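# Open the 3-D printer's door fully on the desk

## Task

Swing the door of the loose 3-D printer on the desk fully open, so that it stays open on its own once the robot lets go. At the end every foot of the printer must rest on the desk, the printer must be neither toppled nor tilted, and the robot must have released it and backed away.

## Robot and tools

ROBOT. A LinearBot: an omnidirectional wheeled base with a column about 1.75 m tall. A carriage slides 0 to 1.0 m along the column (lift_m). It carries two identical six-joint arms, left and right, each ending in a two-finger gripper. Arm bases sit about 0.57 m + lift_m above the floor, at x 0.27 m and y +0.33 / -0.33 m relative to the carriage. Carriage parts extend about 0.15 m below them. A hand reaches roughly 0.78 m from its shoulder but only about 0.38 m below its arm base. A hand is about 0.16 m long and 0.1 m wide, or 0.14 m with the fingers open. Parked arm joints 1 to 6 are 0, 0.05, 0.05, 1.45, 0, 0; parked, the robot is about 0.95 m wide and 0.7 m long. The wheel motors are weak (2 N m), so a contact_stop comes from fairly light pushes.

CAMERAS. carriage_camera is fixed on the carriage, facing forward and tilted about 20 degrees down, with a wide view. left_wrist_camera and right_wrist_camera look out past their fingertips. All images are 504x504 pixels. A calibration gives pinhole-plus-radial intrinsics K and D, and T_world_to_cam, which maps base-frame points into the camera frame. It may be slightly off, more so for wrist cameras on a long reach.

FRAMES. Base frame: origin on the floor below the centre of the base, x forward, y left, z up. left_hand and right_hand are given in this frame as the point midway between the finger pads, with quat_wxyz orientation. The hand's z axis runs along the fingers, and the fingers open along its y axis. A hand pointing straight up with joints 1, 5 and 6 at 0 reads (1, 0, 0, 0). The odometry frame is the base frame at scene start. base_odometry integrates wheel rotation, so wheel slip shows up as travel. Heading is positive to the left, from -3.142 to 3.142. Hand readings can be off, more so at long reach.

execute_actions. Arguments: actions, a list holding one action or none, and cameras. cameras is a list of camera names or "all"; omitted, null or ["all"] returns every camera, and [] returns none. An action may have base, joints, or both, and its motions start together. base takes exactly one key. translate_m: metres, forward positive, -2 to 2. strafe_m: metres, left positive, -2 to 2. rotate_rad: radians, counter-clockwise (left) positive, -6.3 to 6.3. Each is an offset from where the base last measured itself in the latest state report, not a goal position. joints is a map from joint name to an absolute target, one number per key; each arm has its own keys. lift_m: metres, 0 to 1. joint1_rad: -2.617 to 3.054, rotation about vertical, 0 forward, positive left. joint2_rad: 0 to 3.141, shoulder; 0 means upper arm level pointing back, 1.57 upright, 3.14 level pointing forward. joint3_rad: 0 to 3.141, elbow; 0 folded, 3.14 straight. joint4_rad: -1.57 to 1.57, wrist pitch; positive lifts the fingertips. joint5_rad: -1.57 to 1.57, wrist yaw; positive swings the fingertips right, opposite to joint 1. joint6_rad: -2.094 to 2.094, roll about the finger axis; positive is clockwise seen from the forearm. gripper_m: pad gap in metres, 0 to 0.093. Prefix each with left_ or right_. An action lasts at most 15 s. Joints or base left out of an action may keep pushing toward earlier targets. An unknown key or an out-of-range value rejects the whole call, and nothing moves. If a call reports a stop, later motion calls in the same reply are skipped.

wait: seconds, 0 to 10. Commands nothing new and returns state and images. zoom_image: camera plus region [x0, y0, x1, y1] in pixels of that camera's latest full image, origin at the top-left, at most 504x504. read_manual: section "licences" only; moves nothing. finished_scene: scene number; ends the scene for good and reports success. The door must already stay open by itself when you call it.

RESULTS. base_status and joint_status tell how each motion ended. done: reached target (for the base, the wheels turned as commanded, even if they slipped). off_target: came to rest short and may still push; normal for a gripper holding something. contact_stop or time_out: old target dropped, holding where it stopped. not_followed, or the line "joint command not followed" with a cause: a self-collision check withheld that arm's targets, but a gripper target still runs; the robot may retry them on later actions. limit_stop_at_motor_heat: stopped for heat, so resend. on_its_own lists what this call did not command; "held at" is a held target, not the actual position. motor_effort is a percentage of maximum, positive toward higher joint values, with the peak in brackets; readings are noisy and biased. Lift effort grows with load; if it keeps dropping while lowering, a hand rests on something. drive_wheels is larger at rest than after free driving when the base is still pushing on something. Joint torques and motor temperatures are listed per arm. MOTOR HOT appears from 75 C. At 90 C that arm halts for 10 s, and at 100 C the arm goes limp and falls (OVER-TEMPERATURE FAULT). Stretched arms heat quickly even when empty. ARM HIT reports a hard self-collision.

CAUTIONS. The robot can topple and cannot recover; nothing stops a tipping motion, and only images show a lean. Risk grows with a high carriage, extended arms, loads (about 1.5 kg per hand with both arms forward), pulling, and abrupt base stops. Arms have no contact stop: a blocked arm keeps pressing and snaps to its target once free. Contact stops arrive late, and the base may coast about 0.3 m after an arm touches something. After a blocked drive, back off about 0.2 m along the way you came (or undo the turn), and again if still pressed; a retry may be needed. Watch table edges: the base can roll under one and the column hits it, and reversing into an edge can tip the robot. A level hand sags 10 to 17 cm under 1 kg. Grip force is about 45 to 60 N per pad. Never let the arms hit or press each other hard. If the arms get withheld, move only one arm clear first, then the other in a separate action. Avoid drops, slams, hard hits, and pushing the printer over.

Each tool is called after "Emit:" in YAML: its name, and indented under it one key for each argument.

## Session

Emit:
execute_actions:
  actions: []
  cameras: ["carriage_camera"]

Scene clock: 0.00 s.
Joint torques (N m, as the arm reports them, + toward a larger angle): no reading
Motor temperatures (°C, as the motors report them): left_arm=[22 23 26 24 21 23] | right_arm=[24 26 26 21 22 22]
base_odometry: x=+0.000 y=+0.000 heading=+0.000 (m, m, rad; odometry frame)
base_status: not commanded
joint_positions: lift_m=+0.300 left_joint1_rad=+0.019 left_joint2_rad=+0.040 left_joint3_rad=+0.028 left_joint4_rad=+1.465 left_joint5_rad=+0.000 left_joint6_rad=+0.019 left_gripper_m=+0.094 right_joint1_rad=+0.000 right_joint2_rad=+0.061 right_joint3_rad=+0.071 right_joint4_rad=+1.442 right_joint5_rad=-0.014 right_joint6_rad=-0.023 right_gripper_m=+0.094
joint_status: not commanded
motor_effort: lift_m=+32 drive_wheels=+5 (%)
left_hand: x=+0.3094 y=+0.3291 z=+1.2716 quat_wxyz=(+0.998, +0.000, +0.059, +0.019) (m; base frame)
right_hand: x=+0.3087 y=-0.3262 z=+1.2824 quat_wxyz=(+0.998, -0.008, +0.059, -0.011) (m; base frame)
pictures: carriage_camera
camera_calibration (this result's frames):
carriage_camera: T_world_to_cam=[[0.0593889, -0.994326, -0.0882491, 0.0966197], [-0.3241, 0.0644094, -0.943828, 1.24407], [0.944157, 0.0846545, -0.318436, 0.238995], [0, 0, 0, 1]] pos_world=[0.171818, -0.00429053, 1.25882]
Images, in order (width x height): carriage_camera 504x504.

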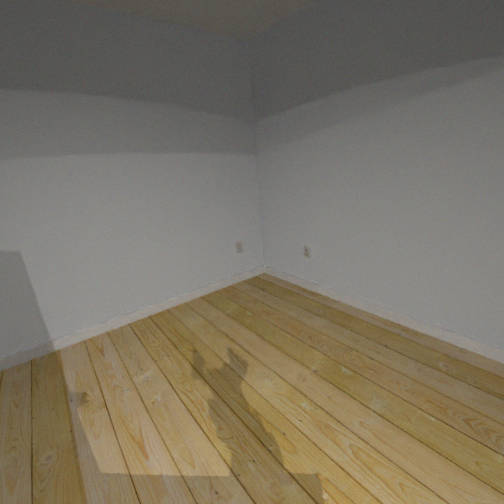

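Emit:
execute_actions:
  actions:
    - {"base": {"rotate_rad": 1.4}}
  cameras: ["carriage_camera"]

Scene clock: 3.40 s.
Joint torques (N m, as the arm reports them, + toward a larger angle): left_arm=[-0.17  3.44  5.84 -0.2   0.02 -0.11] | right_arm=[-0.68  3.28  6.94 -0.11 -0.03  0.02]
Motor temperatures (°C, as the motors report them): left_arm=[22 23 26 24 21 23] | right_arm=[24 26 27 21 22 22]
base_odometry: x=+0.000 y=+0.000 heading=+1.398 (m, m, rad; odometry frame)
base_status: done
joint_positions: lift_m=+0.300 left_joint1_rad=+0.019 left_joint2_rad=+0.040 left_joint3_rad=+0.028 left_joint4_rad=+1.465 left_joint5_rad=+0.000 left_joint6_rad=+0.019 left_gripper_m=+0.094 right_joint1_rad=+0.000 right_joint2_rad=+0.061 right_joint3_rad=+0.071 right_joint4_rad=+1.441 right_joint5_rad=-0.014 right_joint6_rad=-0.023 right_gripper_m=+0.094
joint_status: not commanded
motor_effort: lift_m=+31(32) drive_wheels=+17(41) (%)
left_hand: x=+0.3094 y=+0.3291 z=+1.2716 quat_wxyz=(+0.998, +0.000, +0.059, +0.019) (m; base frame)
right_hand: x=+0.3089 y=-0.3262 z=+1.2823 quat_wxyz=(+0.998, -0.008, +0.060, -0.011) (m; base frame)
pictures: carriage_camera
camera_calibration (this result's frames):
carriage_camera: T_world_to_cam=[[0.0593889, -0.994326, -0.0882491, 0.0966197], [-0.3241, 0.0644094, -0.943828, 1.24407], [0.944157, 0.0846545, -0.318436, 0.238995], [0, 0, 0, 1]] pos_world=[0.171818, -0.00429053, 1.25882]
Images, in order (width x height): carriage_camera 504x504.

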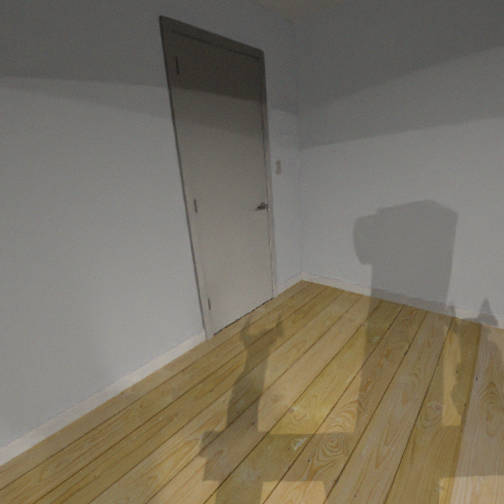

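Emit:
execute_actions:
  actions:
    - {"base": {"rotate_rad": 2.0}}
  cameras: ["carriage_camera"]

Scene clock: 7.33 s.
Joint torques (N m, as the arm reports them, + toward a larger angle): left_arm=[-0.14  3.43  5.84 -0.24  0.02 -0.11] | right_arm=[-0.56  3.71  6.87 -0.07 -0.04  0.03]
Motor temperatures (°C, as the motors report them): left_arm=[22 23 26 24 21 23] | right_arm=[24 26 27 21 22 22]
base_odometry: x=+0.000 y=+0.000 heading=-2.886 (m, m, rad; odometry frame)
base_status: done
joint_positions: lift_m=+0.300 left_joint1_rad=+0.019 left_joint2_rad=+0.040 left_joint3_rad=+0.028 left_joint4_rad=+1.465 left_joint5_rad=+0.000 left_joint6_rad=+0.019 left_gripper_m=+0.094 right_joint1_rad=+0.000 right_joint2_rad=+0.061 right_joint3_rad=+0.071 right_joint4_rad=+1.440 right_joint5_rad=-0.014 right_joint6_rad=-0.023 right_gripper_m=+0.094
joint_status: not commanded
motor_effort: lift_m=+32(31) drive_wheels=+18(45) (%)
left_hand: x=+0.3094 y=+0.3291 z=+1.2716 quat_wxyz=(+0.998, +0.000, +0.059, +0.019) (m; base frame)
right_hand: x=+0.3092 y=-0.3262 z=+1.2823 quat_wxyz=(+0.998, -0.008, +0.060, -0.011) (m; base frame)
pictures: carriage_camera
camera_calibration (this result's frames):
carriage_camera: T_world_to_cam=[[0.0593889, -0.994326, -0.0882491, 0.0966197], [-0.3241, 0.0644094, -0.943828, 1.24407], [0.944157, 0.0846545, -0.318436, 0.238995], [0, 0, 0, 1]] pos_world=[0.171818, -0.00429053, 1.25882]
Images, in order (width x height): carriage_camera 504x504.

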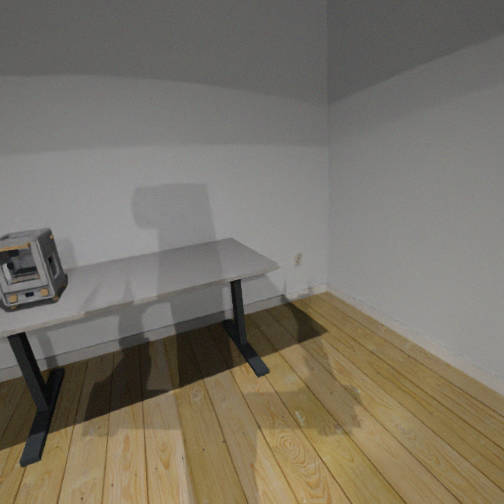

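Emit:
execute_actions:
  actions:
    - {"base": {"rotate_rad": 0.7}}
  cameras: ["carriage_camera"]

Scene clock: 9.93 s.
Joint torques (N m, as the arm reports them, + toward a larger angle): left_arm=[-0.16  3.51  6.12 -0.24  0.02 -0.11] | right_arm=[-0.56  3.56  6.82 -0.12 -0.02  0.01]
Motor temperatures (°C, as the motors report them): left_arm=[22 23 26 24 21 23] | right_arm=[24 26 27 21 22 22]
base_odometry: x=+0.000 y=+0.000 heading=-2.188 (m, m, rad; odometry frame)
base_status: done
joint_positions: lift_m=+0.300 left_joint1_rad=+0.019 left_joint2_rad=+0.040 left_joint3_rad=+0.028 left_joint4_rad=+1.465 left_joint5_rad=+0.000 left_joint6_rad=+0.019 left_gripper_m=+0.094 right_joint1_rad=+0.000 right_joint2_rad=+0.061 right_joint3_rad=+0.071 right_joint4_rad=+1.441 right_joint5_rad=-0.014 right_joint6_rad=-0.023 right_gripper_m=+0.094
joint_status: not commanded
motor_effort: lift_m=+31(30) drive_wheels=+20(45) (%)
left_hand: x=+0.3094 y=+0.3291 z=+1.2716 quat_wxyz=(+0.998, +0.000, +0.059, +0.019) (m; base frame)
right_hand: x=+0.3091 y=-0.3262 z=+1.2823 quat_wxyz=(+0.998, -0.008, +0.060, -0.011) (m; base frame)
pictures: carriage_camera
camera_calibration (this result's frames):
carriage_camera: T_world_to_cam=[[0.0593889, -0.994326, -0.0882491, 0.0966197], [-0.3241, 0.0644094, -0.943828, 1.24407], [0.944157, 0.0846545, -0.318436, 0.238995], [0, 0, 0, 1]] pos_world=[0.171818, -0.00429053, 1.25882]
Images, in order (width x height): carriage_camera 504x504.

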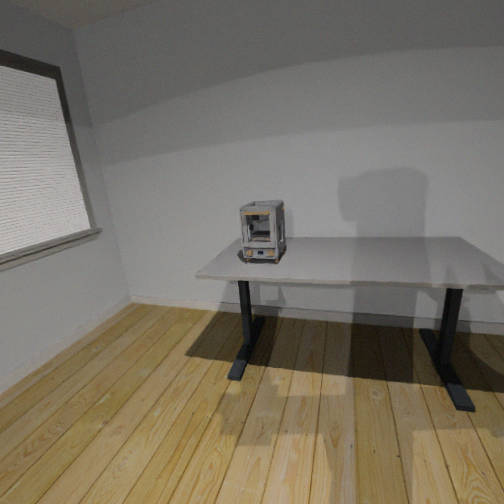

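Emit:
zoom_image:
  camera: "carriage_camera"
  region: [190, 185, 330, 295]

Region (190, 185, 330, 295) of carriage_camera's 504x504 image, scaled by 3.600, with more detail than that image has; it fills the top 396 rows of this view, and the rest is white.

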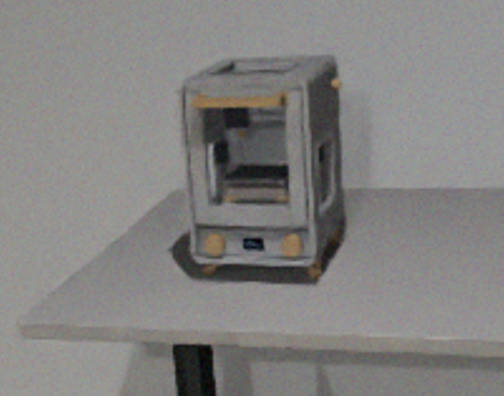

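Emit:
execute_actions:
  actions:
    - {"base": {"translate_m": 0.9}, "joints": {"lift_m": 0.22}}
  cameras: []

Emit:
execute_actions:
  actions:
    - {"base": {"strafe_m": 0.6}}
  cameras: []

Emit:
execute_actions:
  actions:
    - {"base": {"rotate_rad": -0.65}, "joints": {"right_joint1_rad": 0.45, "right_joint2_rad": 1.15, "right_joint3_rad": 0.41, "right_joint4_rad": 0.74, "right_joint6_rad": -1.57, "right_gripper_m": 0.07, "left_gripper_m": 0.0}}
  cameras: ["carriage_camera", "right_wrist_camera"]

Scene clock: 27.13 s.
Joint torques (N m, as the arm reports them, + toward a larger angle): left_arm=[-0.18  3.56  5.88 -0.26  0.02 -0.11] | right_arm=[-0.66  3.18  6.88 -0.15 -0.04  0.  ]
Motor temperatures (°C, as the motors report them): left_arm=[22 23 27 24 21 23] | right_arm=[24 27 28 21 22 22]
base_odometry: x=-0.520 y=-0.735 heading=-2.187 (m, m, rad; odometry frame)
base_status: done
joint_positions: lift_m=+0.220 left_joint1_rad=+0.019 left_joint2_rad=+0.040 left_joint3_rad=+0.028 left_joint4_rad=+1.465 left_joint5_rad=+0.000 left_joint6_rad=+0.019 left_gripper_m=+0.094 right_joint1_rad=+0.000 right_joint2_rad=+0.061 right_joint3_rad=+0.071 right_joint4_rad=+1.442 right_joint5_rad=-0.014 right_joint6_rad=-0.023 right_gripper_m=+0.094
joint_status: all done
motor_effort: lift_m=+28(29) drive_wheels=-9(45) (%)
left_hand: x=+0.3094 y=+0.3291 z=+1.1913 quat_wxyz=(+0.998, +0.000, +0.059, +0.019) (m; base frame)
right_hand: x=+0.3086 y=-0.3262 z=+1.2021 quat_wxyz=(+0.998, -0.008, +0.059, -0.011) (m; base frame)
pictures: none
No camera images: the call's "cameras" was empty. Leave "cameras" out to get every camera's image.

Scene clock: 30.60 s.
Joint torques (N m, as the arm reports them, + toward a larger angle): left_arm=[-0.11  3.42  5.91 -0.22  0.05 -0.12] | right_arm=[-0.58  3.41  6.9  -0.14 -0.04  0.01]
Motor temperatures (°C, as the motors report them): left_arm=[22 23 27 24 21 23] | right_arm=[24 27 29 21 22 22]
base_odometry: x=-0.030 y=-1.082 heading=-2.187 (m, m, rad; odometry frame)
base_status: done
joint_positions: lift_m=+0.220 left_joint1_rad=+0.019 left_joint2_rad=+0.040 left_joint3_rad=+0.028 left_joint4_rad=+1.465 left_joint5_rad=+0.000 left_joint6_rad=+0.019 left_gripper_m=+0.094 right_joint1_rad=+0.000 right_joint2_rad=+0.061 right_joint3_rad=+0.071 right_joint4_rad=+1.441 right_joint5_rad=-0.014 right_joint6_rad=-0.023 right_gripper_m=+0.094
joint_status: not commanded
motor_effort: lift_m=+28(28) drive_wheels=-5(33) (%)
left_hand: x=+0.3094 y=+0.3291 z=+1.1913 quat_wxyz=(+0.998, +0.000, +0.059, +0.019) (m; base frame)
right_hand: x=+0.3090 y=-0.3262 z=+1.2020 quat_wxyz=(+0.998, -0.008, +0.060, -0.011) (m; base frame)
pictures: none
No camera images: the call's "cameras" was empty. Leave "cameras" out to get every camera's image.

Scene clock: 32.70 s.
Joint torques (N m, as the arm reports them, + toward a larger angle): left_arm=[-0.07  3.44  5.95 -0.21  0.01 -0.12] | right_arm=[-0.37 -2.8   8.68  2.52 -0.05  0.06]
Motor temperatures (°C, as the motors report them): left_arm=[22 23 27 24 21 23] | right_arm=[24 27 29 22 22 22]
base_odometry: x=-0.030 y=-1.082 heading=-2.836 (m, m, rad; odometry frame)
base_status: done
joint_positions: lift_m=+0.220 left_joint1_rad=+0.019 left_joint2_rad=+0.040 left_joint3_rad=+0.028 left_joint4_rad=+1.465 left_joint5_rad=+0.000 left_joint6_rad=+0.019 left_gripper_m=+0.001 right_joint1_rad=+0.448 right_joint2_rad=+1.141 right_joint3_rad=+0.408 right_joint4_rad=+0.733 right_joint5_rad=-0.014 right_joint6_rad=-1.564 right_gripper_m=+0.070
joint_status: all done
motor_effort: lift_m=+28(29) drive_wheels=+18(41) (%)
left_hand: x=+0.3094 y=+0.3291 z=+1.1913 quat_wxyz=(+0.998, +0.000, +0.059, +0.019) (m; base frame)
right_hand: x=+0.6185 y=-0.1628 z=+1.0001 quat_wxyz=(+0.602, -0.600, +0.374, -0.371) (m; base frame)
pictures: carriage_camera, right_wrist_camera
camera_calibration (this result's frames):
carriage_camera: T_world_to_cam=[[0.0593889, -0.994326, -0.0882491, 0.0895332], [-0.3241, 0.0644094, -0.943828, 1.16828], [0.944157, 0.0846545, -0.318436, 0.213424], [0, 0, 0, 1]] pos_world=[0.171818, -0.00429053, 1.17852]
right_wrist_camera: T_world_to_cam=[[-0.0421822, -0.0693705, 0.996699, -0.980097], [-0.124757, -0.989413, -0.0741434, -0.00880355], [0.99129, -0.127473, 0.0330812, -0.54838], [0, 0, 0, 1]] pos_world=[0.501162, -0.146604, 0.99435]
Images, in order (width x height): carriage_camera 504x504, right_wrist_camera 504x504.

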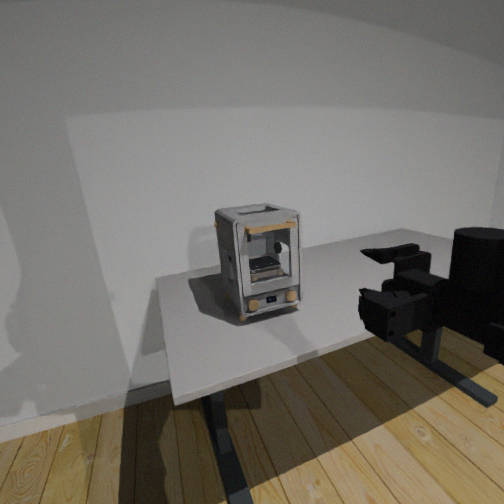

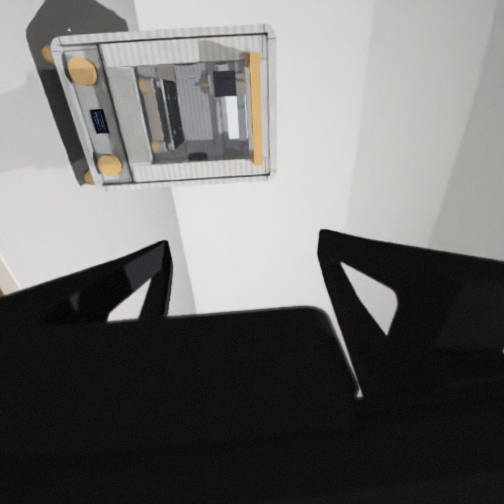

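Emit:
zoom_image:
  camera: "carriage_camera"
  region: [150, 190, 370, 410]

Region (150, 190, 370, 410) of carriage_camera's 504x504 image, scaled by 2.291, with more detail than that image has.

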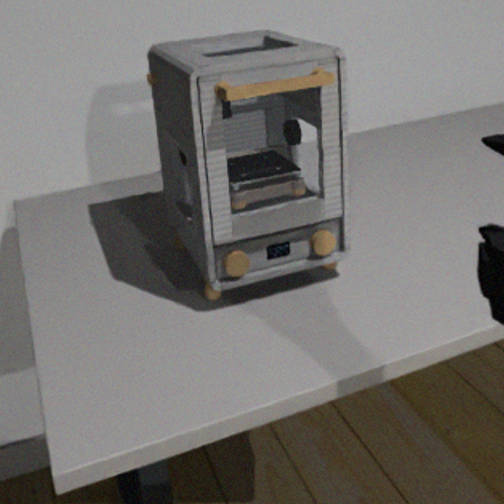

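Emit:
execute_actions:
  actions:
    - {"base": {"strafe_m": 0.13}, "joints": {"left_joint1_rad": -0.58, "left_joint2_rad": 1.7, "left_joint3_rad": 1.98, "left_joint4_rad": -0.275, "right_joint1_rad": 0.40}}
  cameras: []

Emit:
execute_actions:
  actions:
    - {"base": {"translate_m": 0.165}, "joints": {"left_joint2_rad": 2.0}}

Scene clock: 40.70 s.
Joint torques (N m, as the arm reports them, + toward a larger angle): left_arm=[-0.85 -7.5   7.45  1.99 -0.04 -0.11] | right_arm=[-0.74 -2.94  8.65  2.54 -0.04  0.05]
Motor temperatures (°C, as the motors report them): left_arm=[22 24 28 24 21 23] | right_arm=[24 27 30 24 22 22]
base_odometry: x=+0.009 y=-1.206 heading=-2.837 (m, m, rad; odometry frame)
base_status: done
joint_positions: lift_m=+0.220 left_joint1_rad=-0.572 left_joint2_rad=+1.698 left_joint3_rad=+1.975 left_joint4_rad=-0.267 left_joint5_rad=+0.000 left_joint6_rad=+0.019 left_gripper_m=+0.001 right_joint1_rad=+0.401 right_joint2_rad=+1.141 right_joint3_rad=+0.408 right_joint4_rad=+0.734 right_joint5_rad=-0.014 right_joint6_rad=-1.564 right_gripper_m=+0.070
joint_status: all done
motor_effort: lift_m=+28(28) drive_wheels=-9(30) (%)
left_hand: x=+0.7146 y=+0.0479 z=+1.2685 quat_wxyz=(+0.684, +0.205, +0.673, -0.194) (m; base frame)
right_hand: x=+0.6257 y=-0.1786 z=+1.0004 quat_wxyz=(+0.594, -0.591, +0.388, -0.385) (m; base frame)
pictures: none
No camera images: the call's "cameras" was empty. Leave "cameras" out to get every camera's image.

Scene clock: 42.60 s.
Joint torques (N m, as the arm reports them, + toward a larger angle): left_arm=[ -0.65 -11.12   8.41   2.26   0.02  -0.11] | right_arm=[-0.79 -2.94  8.48  2.5  -0.03  0.05]
Motor temperatures (°C, as the motors report them): left_arm=[22 24 28 25 21 23] | right_arm=[24 27 30 25 22 22]
base_odometry: x=-0.148 y=-1.256 heading=-2.836 (m, m, rad; odometry frame)
base_status: done
joint_positions: lift_m=+0.220 left_joint1_rad=-0.574 left_joint2_rad=+2.006 left_joint3_rad=+1.972 left_joint4_rad=-0.285 left_joint5_rad=+0.000 left_joint6_rad=+0.019 left_gripper_m=+0.001 right_joint1_rad=+0.401 right_joint2_rad=+1.141 right_joint3_rad=+0.408 right_joint4_rad=+0.735 right_joint5_rad=-0.014 right_joint6_rad=-1.564 right_gripper_m=+0.070
joint_status: all done
motor_effort: lift_m=+29(28) drive_wheels=-8(34) (%)
left_hand: x=+0.7922 y=-0.0037 z=+1.0928 quat_wxyz=(+0.563, +0.237, +0.775, -0.160) (m; base frame)
right_hand: x=+0.6257 y=-0.1786 z=+1.0007 quat_wxyz=(+0.594, -0.590, +0.388, -0.385) (m; base frame)
pictures: carriage_camera, left_wrist_camera, right_wrist_camera
camera_calibration (this result's frames):
carriage_camera: T_world_to_cam=[[0.0593889, -0.994326, -0.0882491, 0.0895333], [-0.3241, 0.0644094, -0.943828, 1.16828], [0.944157, 0.0846545, -0.318436, 0.213424], [0, 0, 0, 1]] pos_world=[0.171818, -0.00429053, 1.17852]
left_wrist_camera: T_world_to_cam=[[-0.532635, -0.839304, -0.10894, 0.544264], [-0.634557, 0.481201, -0.6048, 1.16827], [0.560034, -0.253009, -0.788891, 0.544874], [0, 0, 0, 1]] pos_world=[0.726077, 0.0324904, 1.19571]
right_wrist_camera: T_world_to_cam=[[-0.047788, -0.06839, 0.996513, -0.977677], [-0.170094, -0.982525, -0.0755868, 0.00750891], [0.984268, -0.173113, 0.0353201, -0.563645], [0, 0, 0, 1]] pos_world=[0.509334, -0.15706, 0.994744]
Images, in order (width x height): carriage_camera 504x504, left_wrist_camera 504x504, right_wrist_camera 504x504.

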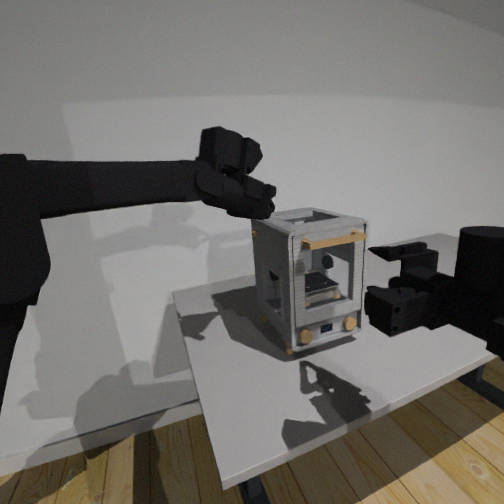

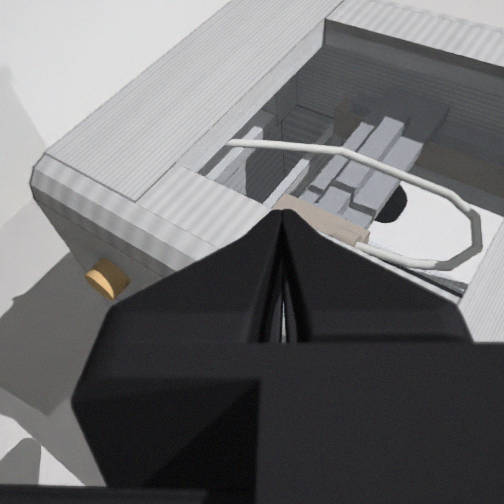

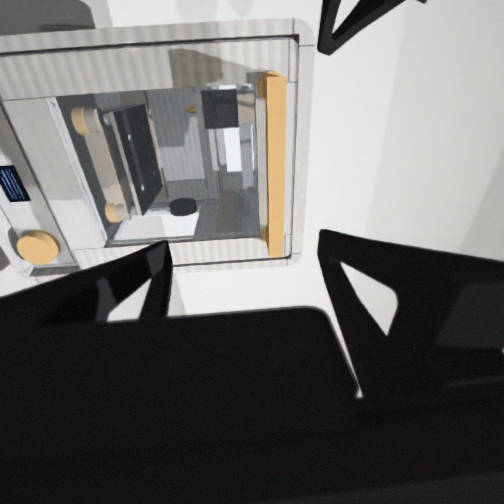

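Emit:
execute_actions:
  actions:
    - {"joints": {"left_joint2_rad": 2.185, "left_joint3_rad": 2.04, "left_joint4_rad": -0.29, "right_joint1_rad": 0.39, "right_joint2_rad": 1.37, "right_joint3_rad": 0.685, "right_joint4_rad": 0.69}}

Scene clock: 49.47 s.
Joint torques (N m, as the arm reports them, + toward a larger angle): left_arm=[-0.49 -8.21  7.05  1.57  0.05 -0.13] | right_arm=[-1.18 -4.85  9.6   2.37 -0.04  0.04]
Motor temperatures (°C, as the motors report them): left_arm=[22 27 29 27 21 23] | right_arm=[24 26 31 26 22 22]
base_odometry: x=-0.148 y=-1.256 heading=-2.836 (m, m, rad; odometry frame)
base_status: not commanded
joint_positions: lift_m=+0.220 left_joint1_rad=-0.574 left_joint2_rad=+2.133 left_joint3_rad=+2.051 left_joint4_rad=-0.223 left_joint5_rad=+0.000 left_joint6_rad=+0.019 left_gripper_m=+0.001 right_joint1_rad=+0.396 right_joint2_rad=+1.360 right_joint3_rad=+0.673 right_joint4_rad=+0.695 right_joint5_rad=-0.014 right_joint6_rad=-1.564 right_gripper_m=+0.070
joint_status: left_joint4_rad off_target (ended at -0.223, target -0.290); the others done
motor_effort: lift_m=+28(28) drive_wheels=-9(9) (%)
left_hand: x=+0.8197 y=-0.0215 z=+1.0685 quat_wxyz=(+0.569, +0.236, +0.771, -0.162) (m; base frame)
right_hand: x=+0.6820 y=-0.1575 z=+1.0305 quat_wxyz=(+0.595, -0.588, +0.388, -0.388) (m; base frame)
pictures: carriage_camera, left_wrist_camera, right_wrist_camera
camera_calibration (this result's frames):
carriage_camera: T_world_to_cam=[[0.0593889, -0.994326, -0.0882491, 0.0895332], [-0.3241, 0.0644094, -0.943828, 1.16828], [0.944157, 0.0846545, -0.318436, 0.213424], [0, 0, 0, 1]] pos_world=[0.171818, -0.00429053, 1.17852]
left_wrist_camera: T_world_to_cam=[[-0.531275, -0.840184, -0.108799, 0.540039], [-0.626928, 0.476266, -0.616548, 1.1857], [0.569831, -0.259347, -0.779764, 0.48783], [0, 0, 0, 1]] pos_world=[0.752276, 0.0155418, 1.17019]
right_wrist_camera: T_world_to_cam=[[-0.0530884, -0.0701663, 0.996122, -0.999503], [-0.175334, -0.981377, -0.0784721, 0.0468563], [0.983077, -0.17882, 0.0397972, -0.621129], [0, 0, 0, 1]] pos_world=[0.565771, -0.135218, 1.02402]
Images, in order (width x height): carriage_camera 504x504, left_wrist_camera 504x504, right_wrist_camera 504x504.

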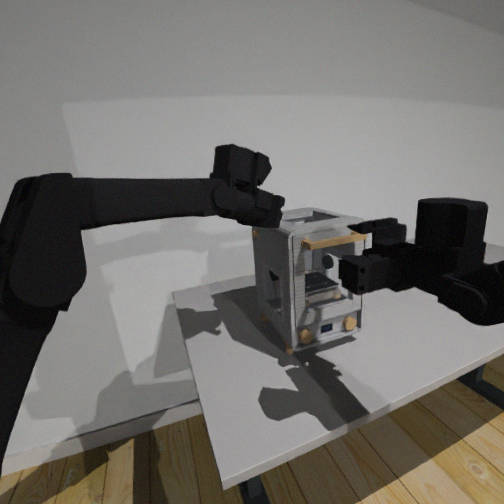

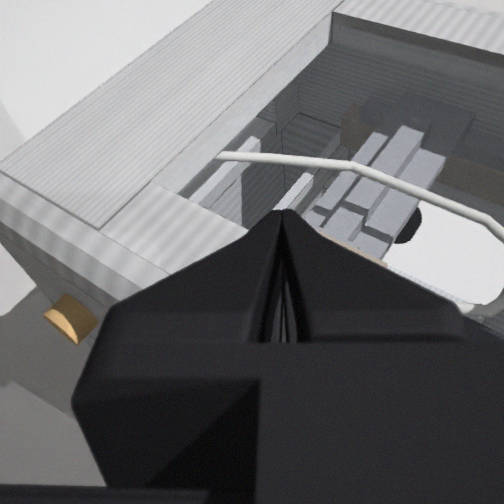

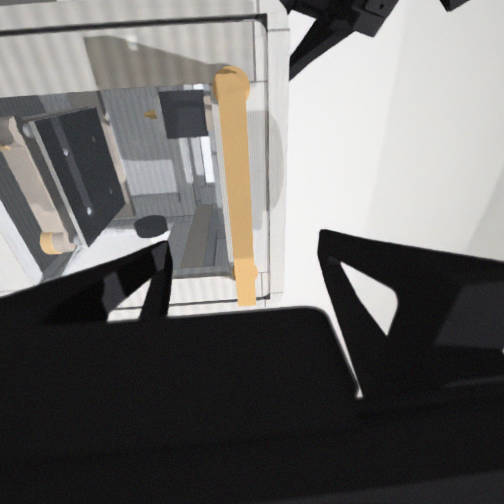

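Emit:
execute_actions:
  actions:
    - {"joints": {"right_joint2_rad": 1.595, "right_joint3_rad": 0.885, "right_joint4_rad": 0.71}}
  cameras: ["carriage_camera", "right_wrist_camera"]

Scene clock: 51.83 s.
Joint torques (N m, as the arm reports them, + toward a larger angle): left_arm=[-0.55 -8.24  7.06  1.56  0.07 -0.11] | right_arm=[-1.   -7.01 10.    2.51 -0.04  0.05]
Motor temperatures (°C, as the motors report them): left_arm=[22 27 29 27 21 23] | right_arm=[24 27 31 26 22 22]
base_odometry: x=-0.148 y=-1.256 heading=-2.836 (m, m, rad; odometry frame)
base_status: not commanded
joint_positions: lift_m=+0.220 left_joint1_rad=-0.574 left_joint2_rad=+2.133 left_joint3_rad=+2.051 left_joint4_rad=-0.223 left_joint5_rad=-0.001 left_joint6_rad=+0.019 left_gripper_m=+0.001 right_joint1_rad=+0.396 right_joint2_rad=+1.590 right_joint3_rad=+0.869 right_joint4_rad=+0.708 right_joint5_rad=-0.014 right_joint6_rad=-1.564 right_gripper_m=+0.070
joint_status: all done
motor_effort: lift_m=+28(28) drive_wheels=-7(7) (%)
left_hand: x=+0.8198 y=-0.0214 z=+1.0685 quat_wxyz=(+0.569, +0.236, +0.771, -0.162) (m; base frame)
right_hand: x=+0.7340 y=-0.1358 z=+1.0232 quat_wxyz=(+0.588, -0.594, +0.392, -0.383) (m; base frame)
pictures: carriage_camera, right_wrist_camera
camera_calibration (this result's frames):
carriage_camera: T_world_to_cam=[[0.0593889, -0.994326, -0.0882491, 0.0895332], [-0.3241, 0.0644094, -0.943828, 1.16828], [0.944157, 0.0846545, -0.318436, 0.213424], [0, 0, 0, 1]] pos_world=[0.171818, -0.00429053, 1.17852]
right_wrist_camera: T_world_to_cam=[[-0.0334382, -0.0619585, 0.997518, -1.00269], [-0.176767, -0.981975, -0.0669185, 0.0658817], [0.983685, -0.178566, 0.0218833, -0.650182], [0, 0, 0, 1]] pos_world=[0.617692, -0.113531, 1.01884]
Images, in order (width x height): carriage_camera 504x504, right_wrist_camera 504x504.

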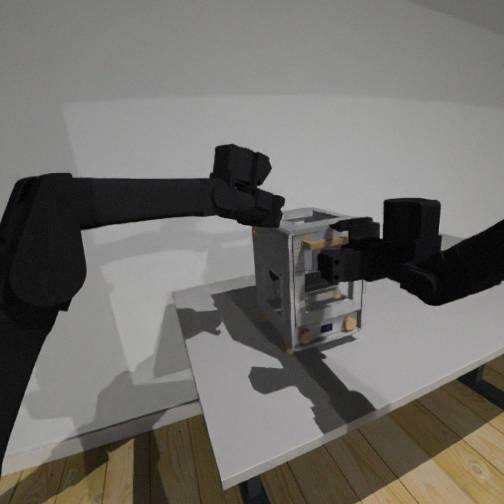

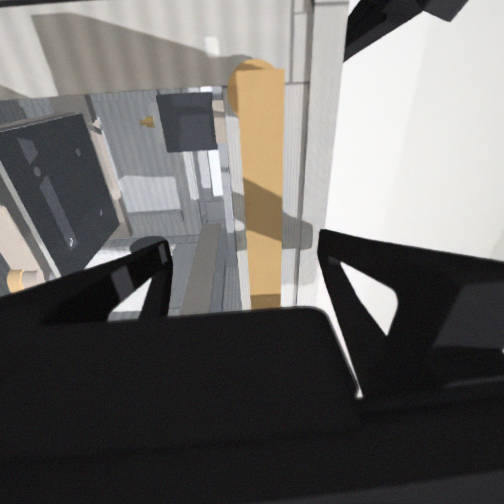

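Emit:
execute_actions:
  actions:
    - {"joints": {"right_joint2_rad": 1.635, "right_joint3_rad": 0.945, "right_joint4_rad": 0.70}}
  cameras: []

Emit:
execute_actions:
  actions:
    - {"joints": {"right_gripper_m": 0.0}}
  cameras: ["right_wrist_camera"]

Scene clock: 53.33 s.
Joint torques (N m, as the arm reports them, + toward a larger angle): left_arm=[-0.56 -8.7   7.05  1.37  0.12 -0.12] | right_arm=[-0.73 -6.21 11.96  2.54 -0.03  0.06]
Motor temperatures (°C, as the motors report them): left_arm=[22 27 29 27 21 23] | right_arm=[24 27 31 26 22 22]
base_odometry: x=-0.148 y=-1.256 heading=-2.836 (m, m, rad; odometry frame)
base_status: not commanded
joint_positions: lift_m=+0.220 left_joint1_rad=-0.574 left_joint2_rad=+2.138 left_joint3_rad=+2.051 left_joint4_rad=-0.208 left_joint5_rad=-0.008 left_joint6_rad=+0.019 left_gripper_m=+0.001 right_joint1_rad=+0.391 right_joint2_rad=+1.613 right_joint3_rad=+0.906 right_joint4_rad=+0.689 right_joint5_rad=-0.012 right_joint6_rad=-1.565 right_gripper_m=+0.070
joint_status: all done
motor_effort: lift_m=+29(28) drive_wheels=+6(7) (%)
left_hand: x=+0.8222 y=-0.0214 z=+1.0689 quat_wxyz=(+0.574, +0.232, +0.769, -0.160) (m; base frame)
right_hand: x=+0.7421 y=-0.1350 z=+1.0251 quat_wxyz=(+0.586, -0.594, +0.395, -0.384) (m; base frame)
pictures: none
No camera images: the call's "cameras" was empty. Leave "cameras" out to get every camera's image.

Scene clock: 54.00 s.
Joint torques (N m, as the arm reports them, + toward a larger angle): left_arm=[-0.56 -8.7   7.11  1.4   0.12 -0.11] | right_arm=[-0.7  -6.91 10.58  2.46 -0.08  0.08]
Motor temperatures (°C, as the motors report them): left_arm=[22 27 29 27 21 23] | right_arm=[24 27 31 26 22 22]
base_odometry: x=-0.148 y=-1.256 heading=-2.836 (m, m, rad; odometry frame)
base_status: not commanded
joint_positions: lift_m=+0.220 left_joint1_rad=-0.574 left_joint2_rad=+2.139 left_joint3_rad=+2.051 left_joint4_rad=-0.206 left_joint5_rad=-0.009 left_joint6_rad=+0.019 left_gripper_m=+0.001 right_joint1_rad=+0.391 right_joint2_rad=+1.621 right_joint3_rad=+0.922 right_joint4_rad=+0.695 right_joint5_rad=-0.011 right_joint6_rad=-1.574 right_gripper_m=+0.011
joint_status: right_gripper_m off_target (ended at +0.011, target +0.000)
motor_effort: lift_m=+28(28) drive_wheels=+7(8) (%)
left_hand: x=+0.8225 y=-0.0213 z=+1.0691 quat_wxyz=(+0.574, +0.232, +0.769, -0.160) (m; base frame)
right_hand: x=+0.7452 y=-0.1342 z=+1.0303 quat_wxyz=(+0.588, -0.592, +0.390, -0.390) (m; base frame)
pictures: right_wrist_camera
camera_calibration (this result's frames):
right_wrist_camera: T_world_to_cam=[[-0.0462319, -0.0560437, 0.997357, -0.998731], [-0.183361, -0.980985, -0.0636232, 0.0715032], [0.981958, -0.185818, 0.0350765, -0.674263], [0, 0, 0, 1]] pos_world=[0.629036, -0.111119, 1.02429]
Images, in order (width x height): right_wrist_camera 504x504.

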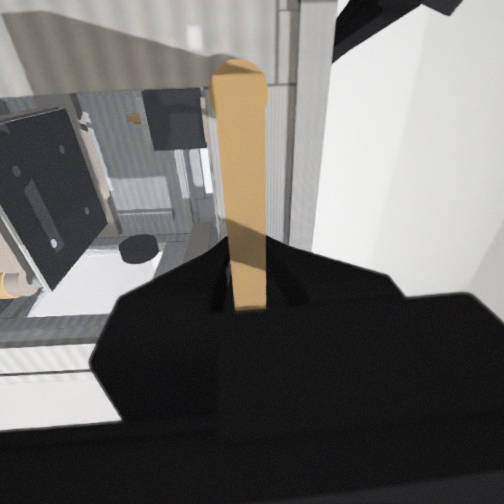

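Emit:
execute_actions:
  actions:
    - {"joints": {"right_joint2_rad": 1.54, "right_joint3_rad": 0.775, "right_joint4_rad": 0.82}}
  cameras: ["carriage_camera"]

Scene clock: 72.67 s.
Joint torques (N m, as the arm reports them, + toward a larger angle): left_arm=[-0.17 -8.72  7.05  1.39 -0.02 -0.11] | right_arm=[-0.71 -8.51  6.53  2.51 -0.08  0.12]
Motor temperatures (°C, as the motors report them): left_arm=[22 29 30 27 21 23] | right_arm=[24 29 34 28 22 22]
base_odometry: x=-0.148 y=-1.256 heading=-2.836 (m, m, rad; odometry frame)
base_status: not commanded
joint_positions: lift_m=+0.220 left_joint1_rad=-0.577 left_joint2_rad=+2.139 left_joint3_rad=+2.051 left_joint4_rad=-0.206 left_joint5_rad=+0.003 left_joint6_rad=+0.019 left_gripper_m=+0.001 right_joint1_rad=+0.391 right_joint2_rad=+1.561 right_joint3_rad=+0.795 right_joint4_rad=+0.810 right_joint5_rad=-0.007 right_joint6_rad=-1.574 right_gripper_m=+0.011
joint_status: all done
motor_effort: lift_m=+28(28) drive_wheels=-9(14) (%)
left_hand: x=+0.8205 y=-0.0244 z=+1.0691 quat_wxyz=(+0.573, +0.237, +0.767, -0.165) (m; base frame)
right_hand: x=+0.7231 y=-0.1441 z=+1.0278 quat_wxyz=(+0.601, -0.576, +0.381, -0.401) (m; base frame)
pictures: carriage_camera
camera_calibration (this result's frames):
carriage_camera: T_world_to_cam=[[0.0593889, -0.994326, -0.0882491, 0.0895332], [-0.3241, 0.0644094, -0.943828, 1.16828], [0.944157, 0.0846545, -0.318436, 0.213424], [0, 0, 0, 1]] pos_world=[0.171818, -0.00429053, 1.17852]
Images, in order (width x height): carriage_camera 504x504.

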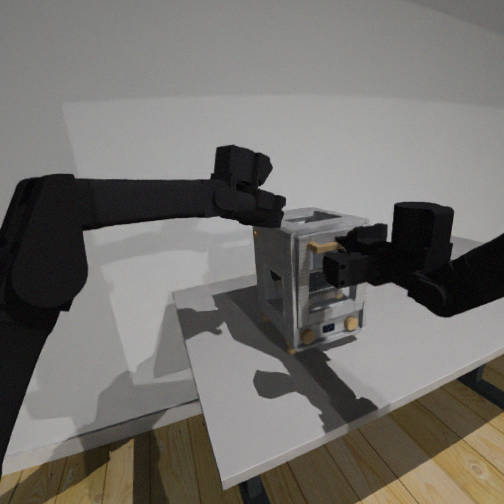

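Emit:
execute_actions:
  actions:
    - {"joints": {"right_joint2_rad": 1.63, "right_joint3_rad": 0.59, "right_joint4_rad": 1.26}}
  cameras: []

Emit:
execute_actions:
  actions:
    - {"joints": {"right_joint2_rad": 1.70, "right_joint3_rad": 0.46, "right_joint4_rad": 1.54}}
  cameras: ["carriage_camera", "right_wrist_camera"]

Scene clock: 75.17 s.
Joint torques (N m, as the arm reports them, + toward a larger angle): left_arm=[-0.46 -8.72  7.06  1.39 -0.03 -0.11] | right_arm=[-0.76 -6.32  5.87  2.54 -0.08  0.15]
Motor temperatures (°C, as the motors report them): left_arm=[22 29 30 27 21 23] | right_arm=[24 29 34 28 22 22]
base_odometry: x=-0.148 y=-1.256 heading=-2.836 (m, m, rad; odometry frame)
base_status: not commanded
joint_positions: lift_m=+0.220 left_joint1_rad=-0.577 left_joint2_rad=+2.139 left_joint3_rad=+2.051 left_joint4_rad=-0.206 left_joint5_rad=+0.003 left_joint6_rad=+0.019 left_gripper_m=+0.001 right_joint1_rad=+0.391 right_joint2_rad=+1.623 right_joint3_rad=+0.606 right_joint4_rad=+1.240 right_joint5_rad=-0.006 right_joint6_rad=-1.574 right_gripper_m=+0.011
joint_status: all done
motor_effort: lift_m=+28(29) drive_wheels=-6(6) (%)
left_hand: x=+0.8205 y=-0.0244 z=+1.0691 quat_wxyz=(+0.573, +0.237, +0.767, -0.165) (m; base frame)
right_hand: x=+0.6975 y=-0.1548 z=+1.0204 quat_wxyz=(+0.649, -0.521, +0.344, -0.434) (m; base frame)
pictures: none
No camera images: the call's "cameras" was empty. Leave "cameras" out to get every camera's image.

Scene clock: 76.07 s.
Joint torques (N m, as the arm reports them, + toward a larger angle): left_arm=[-0.42 -8.74  7.06  1.38  0.   -0.11] | right_arm=[-0.66 -6.3   3.8   2.38 -0.08  0.13]
Motor temperatures (°C, as the motors report them): left_arm=[22 29 30 27 21 23] | right_arm=[24 29 33 28 22 22]
base_odometry: x=-0.148 y=-1.256 heading=-2.836 (m, m, rad; odometry frame)
base_status: not commanded
joint_positions: lift_m=+0.220 left_joint1_rad=-0.577 left_joint2_rad=+2.139 left_joint3_rad=+2.051 left_joint4_rad=-0.206 left_joint5_rad=+0.003 left_joint6_rad=+0.019 left_gripper_m=+0.001 right_joint1_rad=+0.391 right_joint2_rad=+1.697 right_joint3_rad=+0.486 right_joint4_rad=+1.526 right_joint5_rad=-0.005 right_joint6_rad=-1.574 right_gripper_m=+0.011
joint_status: all done
motor_effort: lift_m=+28(29) drive_wheels=-6(7) (%)
left_hand: x=+0.8205 y=-0.0244 z=+1.0691 quat_wxyz=(+0.573, +0.237, +0.767, -0.165) (m; base frame)
right_hand: x=+0.6754 y=-0.1640 z=+1.0093 quat_wxyz=(+0.673, -0.490, +0.324, -0.450) (m; base frame)
pictures: carriage_camera, right_wrist_camera
camera_calibration (this result's frames):
carriage_camera: T_world_to_cam=[[0.0593889, -0.994326, -0.0882491, 0.0895332], [-0.3241, 0.0644094, -0.943828, 1.16828], [0.944157, 0.0846545, -0.318436, 0.213424], [0, 0, 0, 1]] pos_world=[0.171818, -0.00429053, 1.17852]
right_wrist_camera: T_world_to_cam=[[-0.332836, -0.174207, 0.926754, -0.737302], [-0.144815, -0.961687, -0.232782, 0.175982], [0.931799, -0.211686, 0.294856, -0.843131], [0, 0, 0, 1]] pos_world=[0.565713, -0.137682, 0.972865]
Images, in order (width x height): carriage_camera 504x504, right_wrist_camera 504x504.

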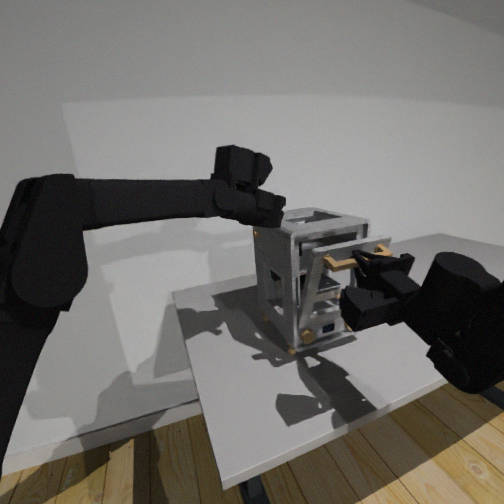

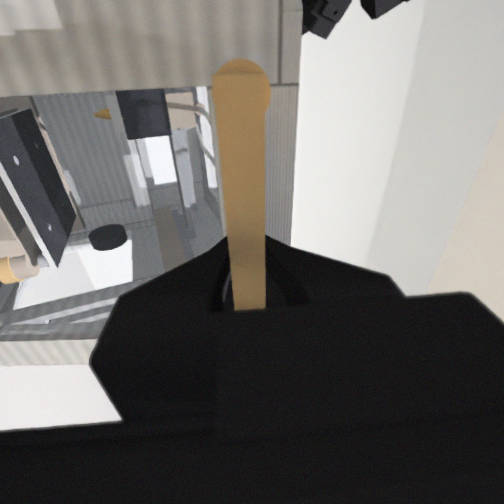

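Emit:
execute_actions:
  actions:
    - {"joints": {"right_gripper_m": 0.05, "right_joint2_rad": 1.697, "right_joint3_rad": 0.486}}
  cameras: []

Emit:
execute_actions:
  actions:
    - {"joints": {"right_joint2_rad": 1.62, "right_joint3_rad": 0.33, "right_joint4_rad": 1.57, "left_joint2_rad": 1.6}}
  cameras: ["carriage_camera"]

Emit:
execute_actions:
  actions:
    - {"joints": {"lift_m": 0.35, "right_joint2_rad": 0.9, "right_joint3_rad": 1.2, "right_joint4_rad": -1.1, "right_gripper_m": 0.09, "left_joint1_rad": 0.0, "left_joint2_rad": 0.05, "left_joint3_rad": 0.05, "left_joint4_rad": 1.45}}
  cameras: []

Emit:
execute_actions:
  actions:
    - {"joints": {"right_joint2_rad": 1.79, "right_joint3_rad": 1.72, "right_joint4_rad": -1.1}}
  cameras: ["carriage_camera", "right_wrist_camera"]

Scene clock: 81.53 s.
Joint torques (N m, as the arm reports them, + toward a larger angle): left_arm=[-0.4  -8.67  7.19  1.4  -0.04 -0.09] | right_arm=[-0.65 -6.37  6.08  2.33 -0.06  0.09]
Motor temperatures (°C, as the motors report them): left_arm=[22 30 30 27 21 23] | right_arm=[24 29 33 29 22 22]
base_odometry: x=-0.148 y=-1.256 heading=-2.836 (m, m, rad; odometry frame)
base_status: not commanded
joint_positions: lift_m=+0.220 left_joint1_rad=-0.577 left_joint2_rad=+2.139 left_joint3_rad=+2.051 left_joint4_rad=-0.206 left_joint5_rad=+0.003 left_joint6_rad=+0.019 left_gripper_m=+0.001 right_joint1_rad=+0.391 right_joint2_rad=+1.697 right_joint3_rad=+0.486 right_joint4_rad=+1.529 right_joint5_rad=-0.006 right_joint6_rad=-1.574 right_gripper_m=+0.050
joint_status: all done
motor_effort: lift_m=+29(28) drive_wheels=-6(6) (%)
left_hand: x=+0.8205 y=-0.0243 z=+1.0691 quat_wxyz=(+0.573, +0.236, +0.767, -0.165) (m; base frame)
right_hand: x=+0.6751 y=-0.1640 z=+1.0102 quat_wxyz=(+0.674, -0.489, +0.323, -0.450) (m; base frame)
pictures: none
No camera images: the call's "cameras" was empty. Leave "cameras" out to get every camera's image.

Scene clock: 82.93 s.
Joint torques (N m, as the arm reports them, + toward a larger angle): left_arm=[-0.45 -5.71  5.34  1.91 -0.01 -0.12] | right_arm=[-0.48 -5.92  4.76  2.42 -0.09  0.11]
Motor temperatures (°C, as the motors report them): left_arm=[22 30 30 27 21 23] | right_arm=[24 29 33 29 22 22]
base_odometry: x=-0.148 y=-1.256 heading=-2.836 (m, m, rad; odometry frame)
base_status: not commanded
joint_positions: lift_m=+0.220 left_joint1_rad=-0.577 left_joint2_rad=+1.596 left_joint3_rad=+2.053 left_joint4_rad=-0.278 left_joint5_rad=+0.003 left_joint6_rad=+0.019 left_gripper_m=+0.001 right_joint1_rad=+0.391 right_joint2_rad=+1.626 right_joint3_rad=+0.340 right_joint4_rad=+1.561 right_joint5_rad=-0.006 right_joint6_rad=-1.574 right_gripper_m=+0.050
joint_status: all done
joint sent to its limit — the command would take right_joint4_rad past its upper limit, so that joint was sent only as far as its limit.
on_its_own: left_joint4_rad moved -0.072 to your old target -0.290
motor_effort: lift_m=+29(28) drive_wheels=-7(8) (%)
left_hand: x=+0.6656 y=+0.0764 z=+1.3491 quat_wxyz=(+0.738, +0.189, +0.612, -0.212) (m; base frame)
right_hand: x=+0.6459 y=-0.1760 z=+0.9916 quat_wxyz=(+0.663, -0.503, +0.333, -0.443) (m; base frame)
pictures: carriage_camera
camera_calibration (this result's frames):
carriage_camera: T_world_to_cam=[[0.0593889, -0.994326, -0.0882491, 0.0895332], [-0.3241, 0.0644094, -0.943828, 1.16828], [0.944157, 0.0846545, -0.318436, 0.213424], [0, 0, 0, 1]] pos_world=[0.171818, -0.00429053, 1.17852]
Images, in order (width x height): carriage_camera 504x504.

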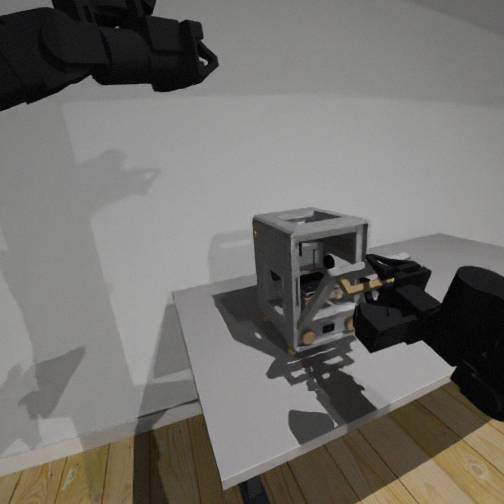

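Scene clock: 85.10 s.
Joint torques (N m, as the arm reports them, + toward a larger angle): left_arm=[ 0.38  2.55  4.96 -0.07  0.03 -0.11] | right_arm=[-0.72 -1.17  6.89  1.86 -0.14  0.08]
Motor temperatures (°C, as the motors report them): left_arm=[22 30 30 27 21 23] | right_arm=[24 30 33 30 22 22]
base_odometry: x=-0.148 y=-1.256 heading=-2.836 (m, m, rad; odometry frame)
base_status: not commanded
joint_positions: lift_m=+0.350 left_joint1_rad=-0.008 left_joint2_rad=+0.060 left_joint3_rad=+0.059 left_joint4_rad=+1.439 left_joint5_rad=-0.001 left_joint6_rad=+0.019 left_gripper_m=+0.001 right_joint1_rad=+0.391 right_joint2_rad=+0.903 right_joint3_rad=+1.210 right_joint4_rad=-1.094 right_joint5_rad=-0.008 right_joint6_rad=-1.571 right_gripper_m=+0.090
joint_status: all done
motor_effort: lift_m=+32(42) drive_wheels=+9(15) (%)
left_hand: x=+0.3126 y=+0.3285 z=+1.3284 quat_wxyz=(+0.998, +0.000, +0.066, +0.006) (m; base frame)
right_hand: x=+0.5051 y=-0.2338 z=+1.1734 quat_wxyz=(+0.319, -0.769, +0.513, -0.210) (m; base frame)
pictures: none
No camera images: the call's "cameras" was empty. Leave "cameras" out to get every camera's image.

Scene clock: 86.47 s.
Joint torques (N m, as the arm reports them, + toward a larger angle): left_arm=[ 0.39  2.56  5.09 -0.12  0.03 -0.11] | right_arm=[-0.69 -9.32  9.75  1.06 -0.15  0.05]
Motor temperatures (°C, as the motors report them): left_arm=[22 30 30 27 21 23] | right_arm=[24 30 33 30 22 22]
base_odometry: x=-0.148 y=-1.256 heading=-2.836 (m, m, rad; odometry frame)
base_status: not commanded
joint_positions: lift_m=+0.350 left_joint1_rad=-0.008 left_joint2_rad=+0.060 left_joint3_rad=+0.059 left_joint4_rad=+1.439 left_joint5_rad=-0.001 left_joint6_rad=+0.019 left_gripper_m=+0.001 right_joint1_rad=+0.391 right_joint2_rad=+1.795 right_joint3_rad=+1.701 right_joint4_rad=-1.089 right_joint5_rad=-0.008 right_joint6_rad=-1.571 right_gripper_m=+0.090
joint_status: all done
motor_effort: lift_m=+33(33) drive_wheels=+6(8) (%)
left_hand: x=+0.3126 y=+0.3285 z=+1.3284 quat_wxyz=(+0.998, +0.000, +0.066, +0.006) (m; base frame)
right_hand: x=+0.6675 y=-0.1668 z=+1.0755 quat_wxyz=(+0.162, -0.816, +0.545, -0.104) (m; base frame)
pictures: carriage_camera, right_wrist_camera
camera_calibration (this result's frames):
carriage_camera: T_world_to_cam=[[0.0593889, -0.994326, -0.0882491, 0.100976], [-0.3241, 0.0644094, -0.943828, 1.29066], [0.944157, 0.0846545, -0.318436, 0.254713], [0, 0, 0, 1]] pos_world=[0.171818, -0.00429053, 1.30818]
right_wrist_camera: T_world_to_cam=[[0.843448, 0.307732, 0.440337, -0.98344], [0.0689723, -0.874921, 0.479328, -0.70652], [0.532765, -0.373917, -0.759175, 0.517047], [0, 0, 0, 1]] pos_world=[0.602746, -0.122181, 1.16423]
Images, in order (width x height): carriage_camera 504x504, right_wrist_camera 504x504.

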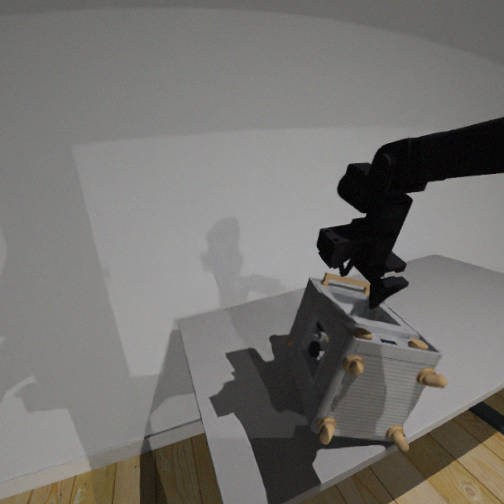

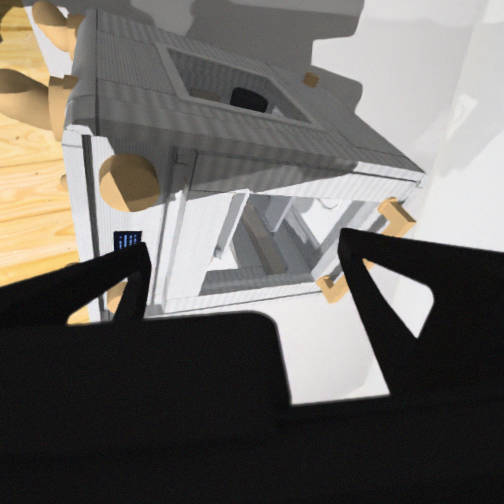

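Emit:
execute_actions:
  actions:
    - {"base": {"rotate_rad": 0.4}, "joints": {"right_joint1_rad": 0.0, "right_joint2_rad": 0.3, "right_joint3_rad": 0.4, "right_joint4_rad": 0.5, "right_joint6_rad": 0.0}}
  cameras: []

Emit:
execute_actions:
  actions:
    - {"base": {"strafe_m": -0.59}}
  cameras: ["carriage_camera"]

Scene clock: 99.87 s.
Joint torques (N m, as the arm reports them, + toward a larger angle): left_arm=[ 0.42  2.73  4.91 -0.08  0.03 -0.11] | right_arm=[-0.63  1.08  6.95  1.84 -0.09  0.07]
Motor temperatures (°C, as the motors report them): left_arm=[22 28 29 26 21 23] | right_arm=[24 32 34 28 22 22]
base_odometry: x=-0.148 y=-1.256 heading=-2.438 (m, m, rad; odometry frame)
base_status: done
joint_positions: lift_m=+0.350 left_joint1_rad=-0.008 left_joint2_rad=+0.060 left_joint3_rad=+0.059 left_joint4_rad=+1.440 left_joint5_rad=-0.001 left_joint6_rad=+0.019 left_gripper_m=+0.001 right_joint1_rad=+0.000 right_joint2_rad=+0.309 right_joint3_rad=+0.417 right_joint4_rad=+0.499 right_joint5_rad=-0.008 right_joint6_rad=-0.006 right_gripper_m=+0.090
joint_status: all done
motor_effort: lift_m=+34(33) drive_wheels=+20(34) (%)
left_hand: x=+0.3125 y=+0.3285 z=+1.3284 quat_wxyz=(+0.998, +0.000, +0.066, +0.006) (m; base frame)
right_hand: x=+0.4864 y=-0.3272 z=+1.3154 quat_wxyz=(+0.886, -0.005, +0.464, -0.001) (m; base frame)
pictures: none
No camera images: the call's "cameras" was empty. Leave "cameras" out to get every camera's image.

Scene clock: 103.33 s.
Joint torques (N m, as the arm reports them, + toward a larger angle): left_arm=[ 0.42  2.64  5.09 -0.08  0.01 -0.11] | right_arm=[-0.52  0.93  6.76  1.75 -0.08  0.07]
Motor temperatures (°C, as the motors report them): left_arm=[22 27 29 25 21 23] | right_arm=[24 31 34 28 22 22]
base_odometry: x=-0.531 y=-0.806 heading=-2.437 (m, m, rad; odometry frame)
base_status: done
joint_positions: lift_m=+0.350 left_joint1_rad=-0.008 left_joint2_rad=+0.060 left_joint3_rad=+0.059 left_joint4_rad=+1.440 left_joint5_rad=-0.001 left_joint6_rad=+0.019 left_gripper_m=+0.001 right_joint1_rad=+0.000 right_joint2_rad=+0.309 right_joint3_rad=+0.417 right_joint4_rad=+0.499 right_joint5_rad=-0.008 right_joint6_rad=-0.006 right_gripper_m=+0.090
joint_status: not commanded
motor_effort: lift_m=+33(33) drive_wheels=-11(42) (%)
left_hand: x=+0.3125 y=+0.3285 z=+1.3284 quat_wxyz=(+0.998, +0.000, +0.066, +0.006) (m; base frame)
right_hand: x=+0.4863 y=-0.3272 z=+1.3154 quat_wxyz=(+0.886, -0.005, +0.464, -0.001) (m; base frame)
pictures: carriage_camera
camera_calibration (this result's frames):
carriage_camera: T_world_to_cam=[[0.0593889, -0.994326, -0.0882491, 0.100976], [-0.3241, 0.0644094, -0.943828, 1.29066], [0.944157, 0.0846545, -0.318436, 0.254713], [0, 0, 0, 1]] pos_world=[0.171818, -0.00429053, 1.30818]
Images, in order (width x height): carriage_camera 504x504.

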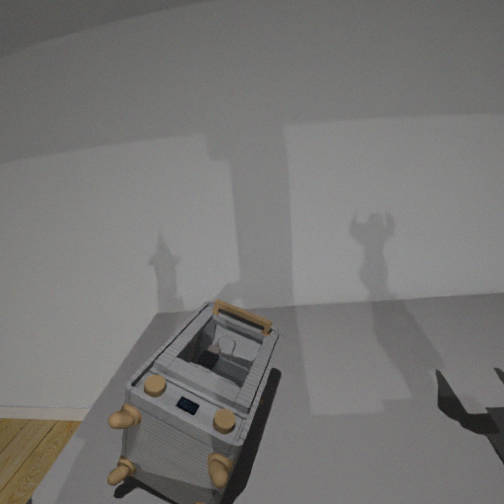

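Emit:
zoom_image:
  camera: "carriage_camera"
  region: [90, 284, 310, 504]

Region (90, 284, 310, 504) of carriage_camera's 504x504 image, scaled by 2.291, with more detail than that image has.

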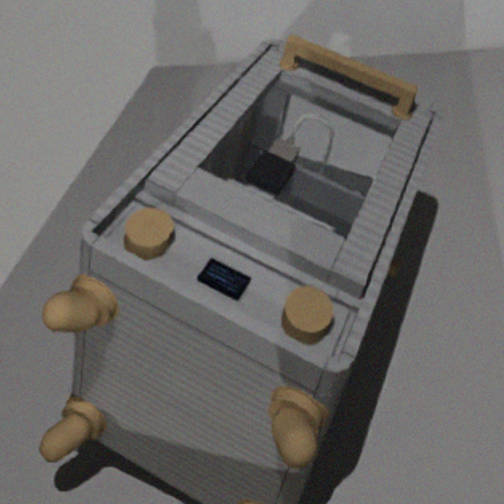

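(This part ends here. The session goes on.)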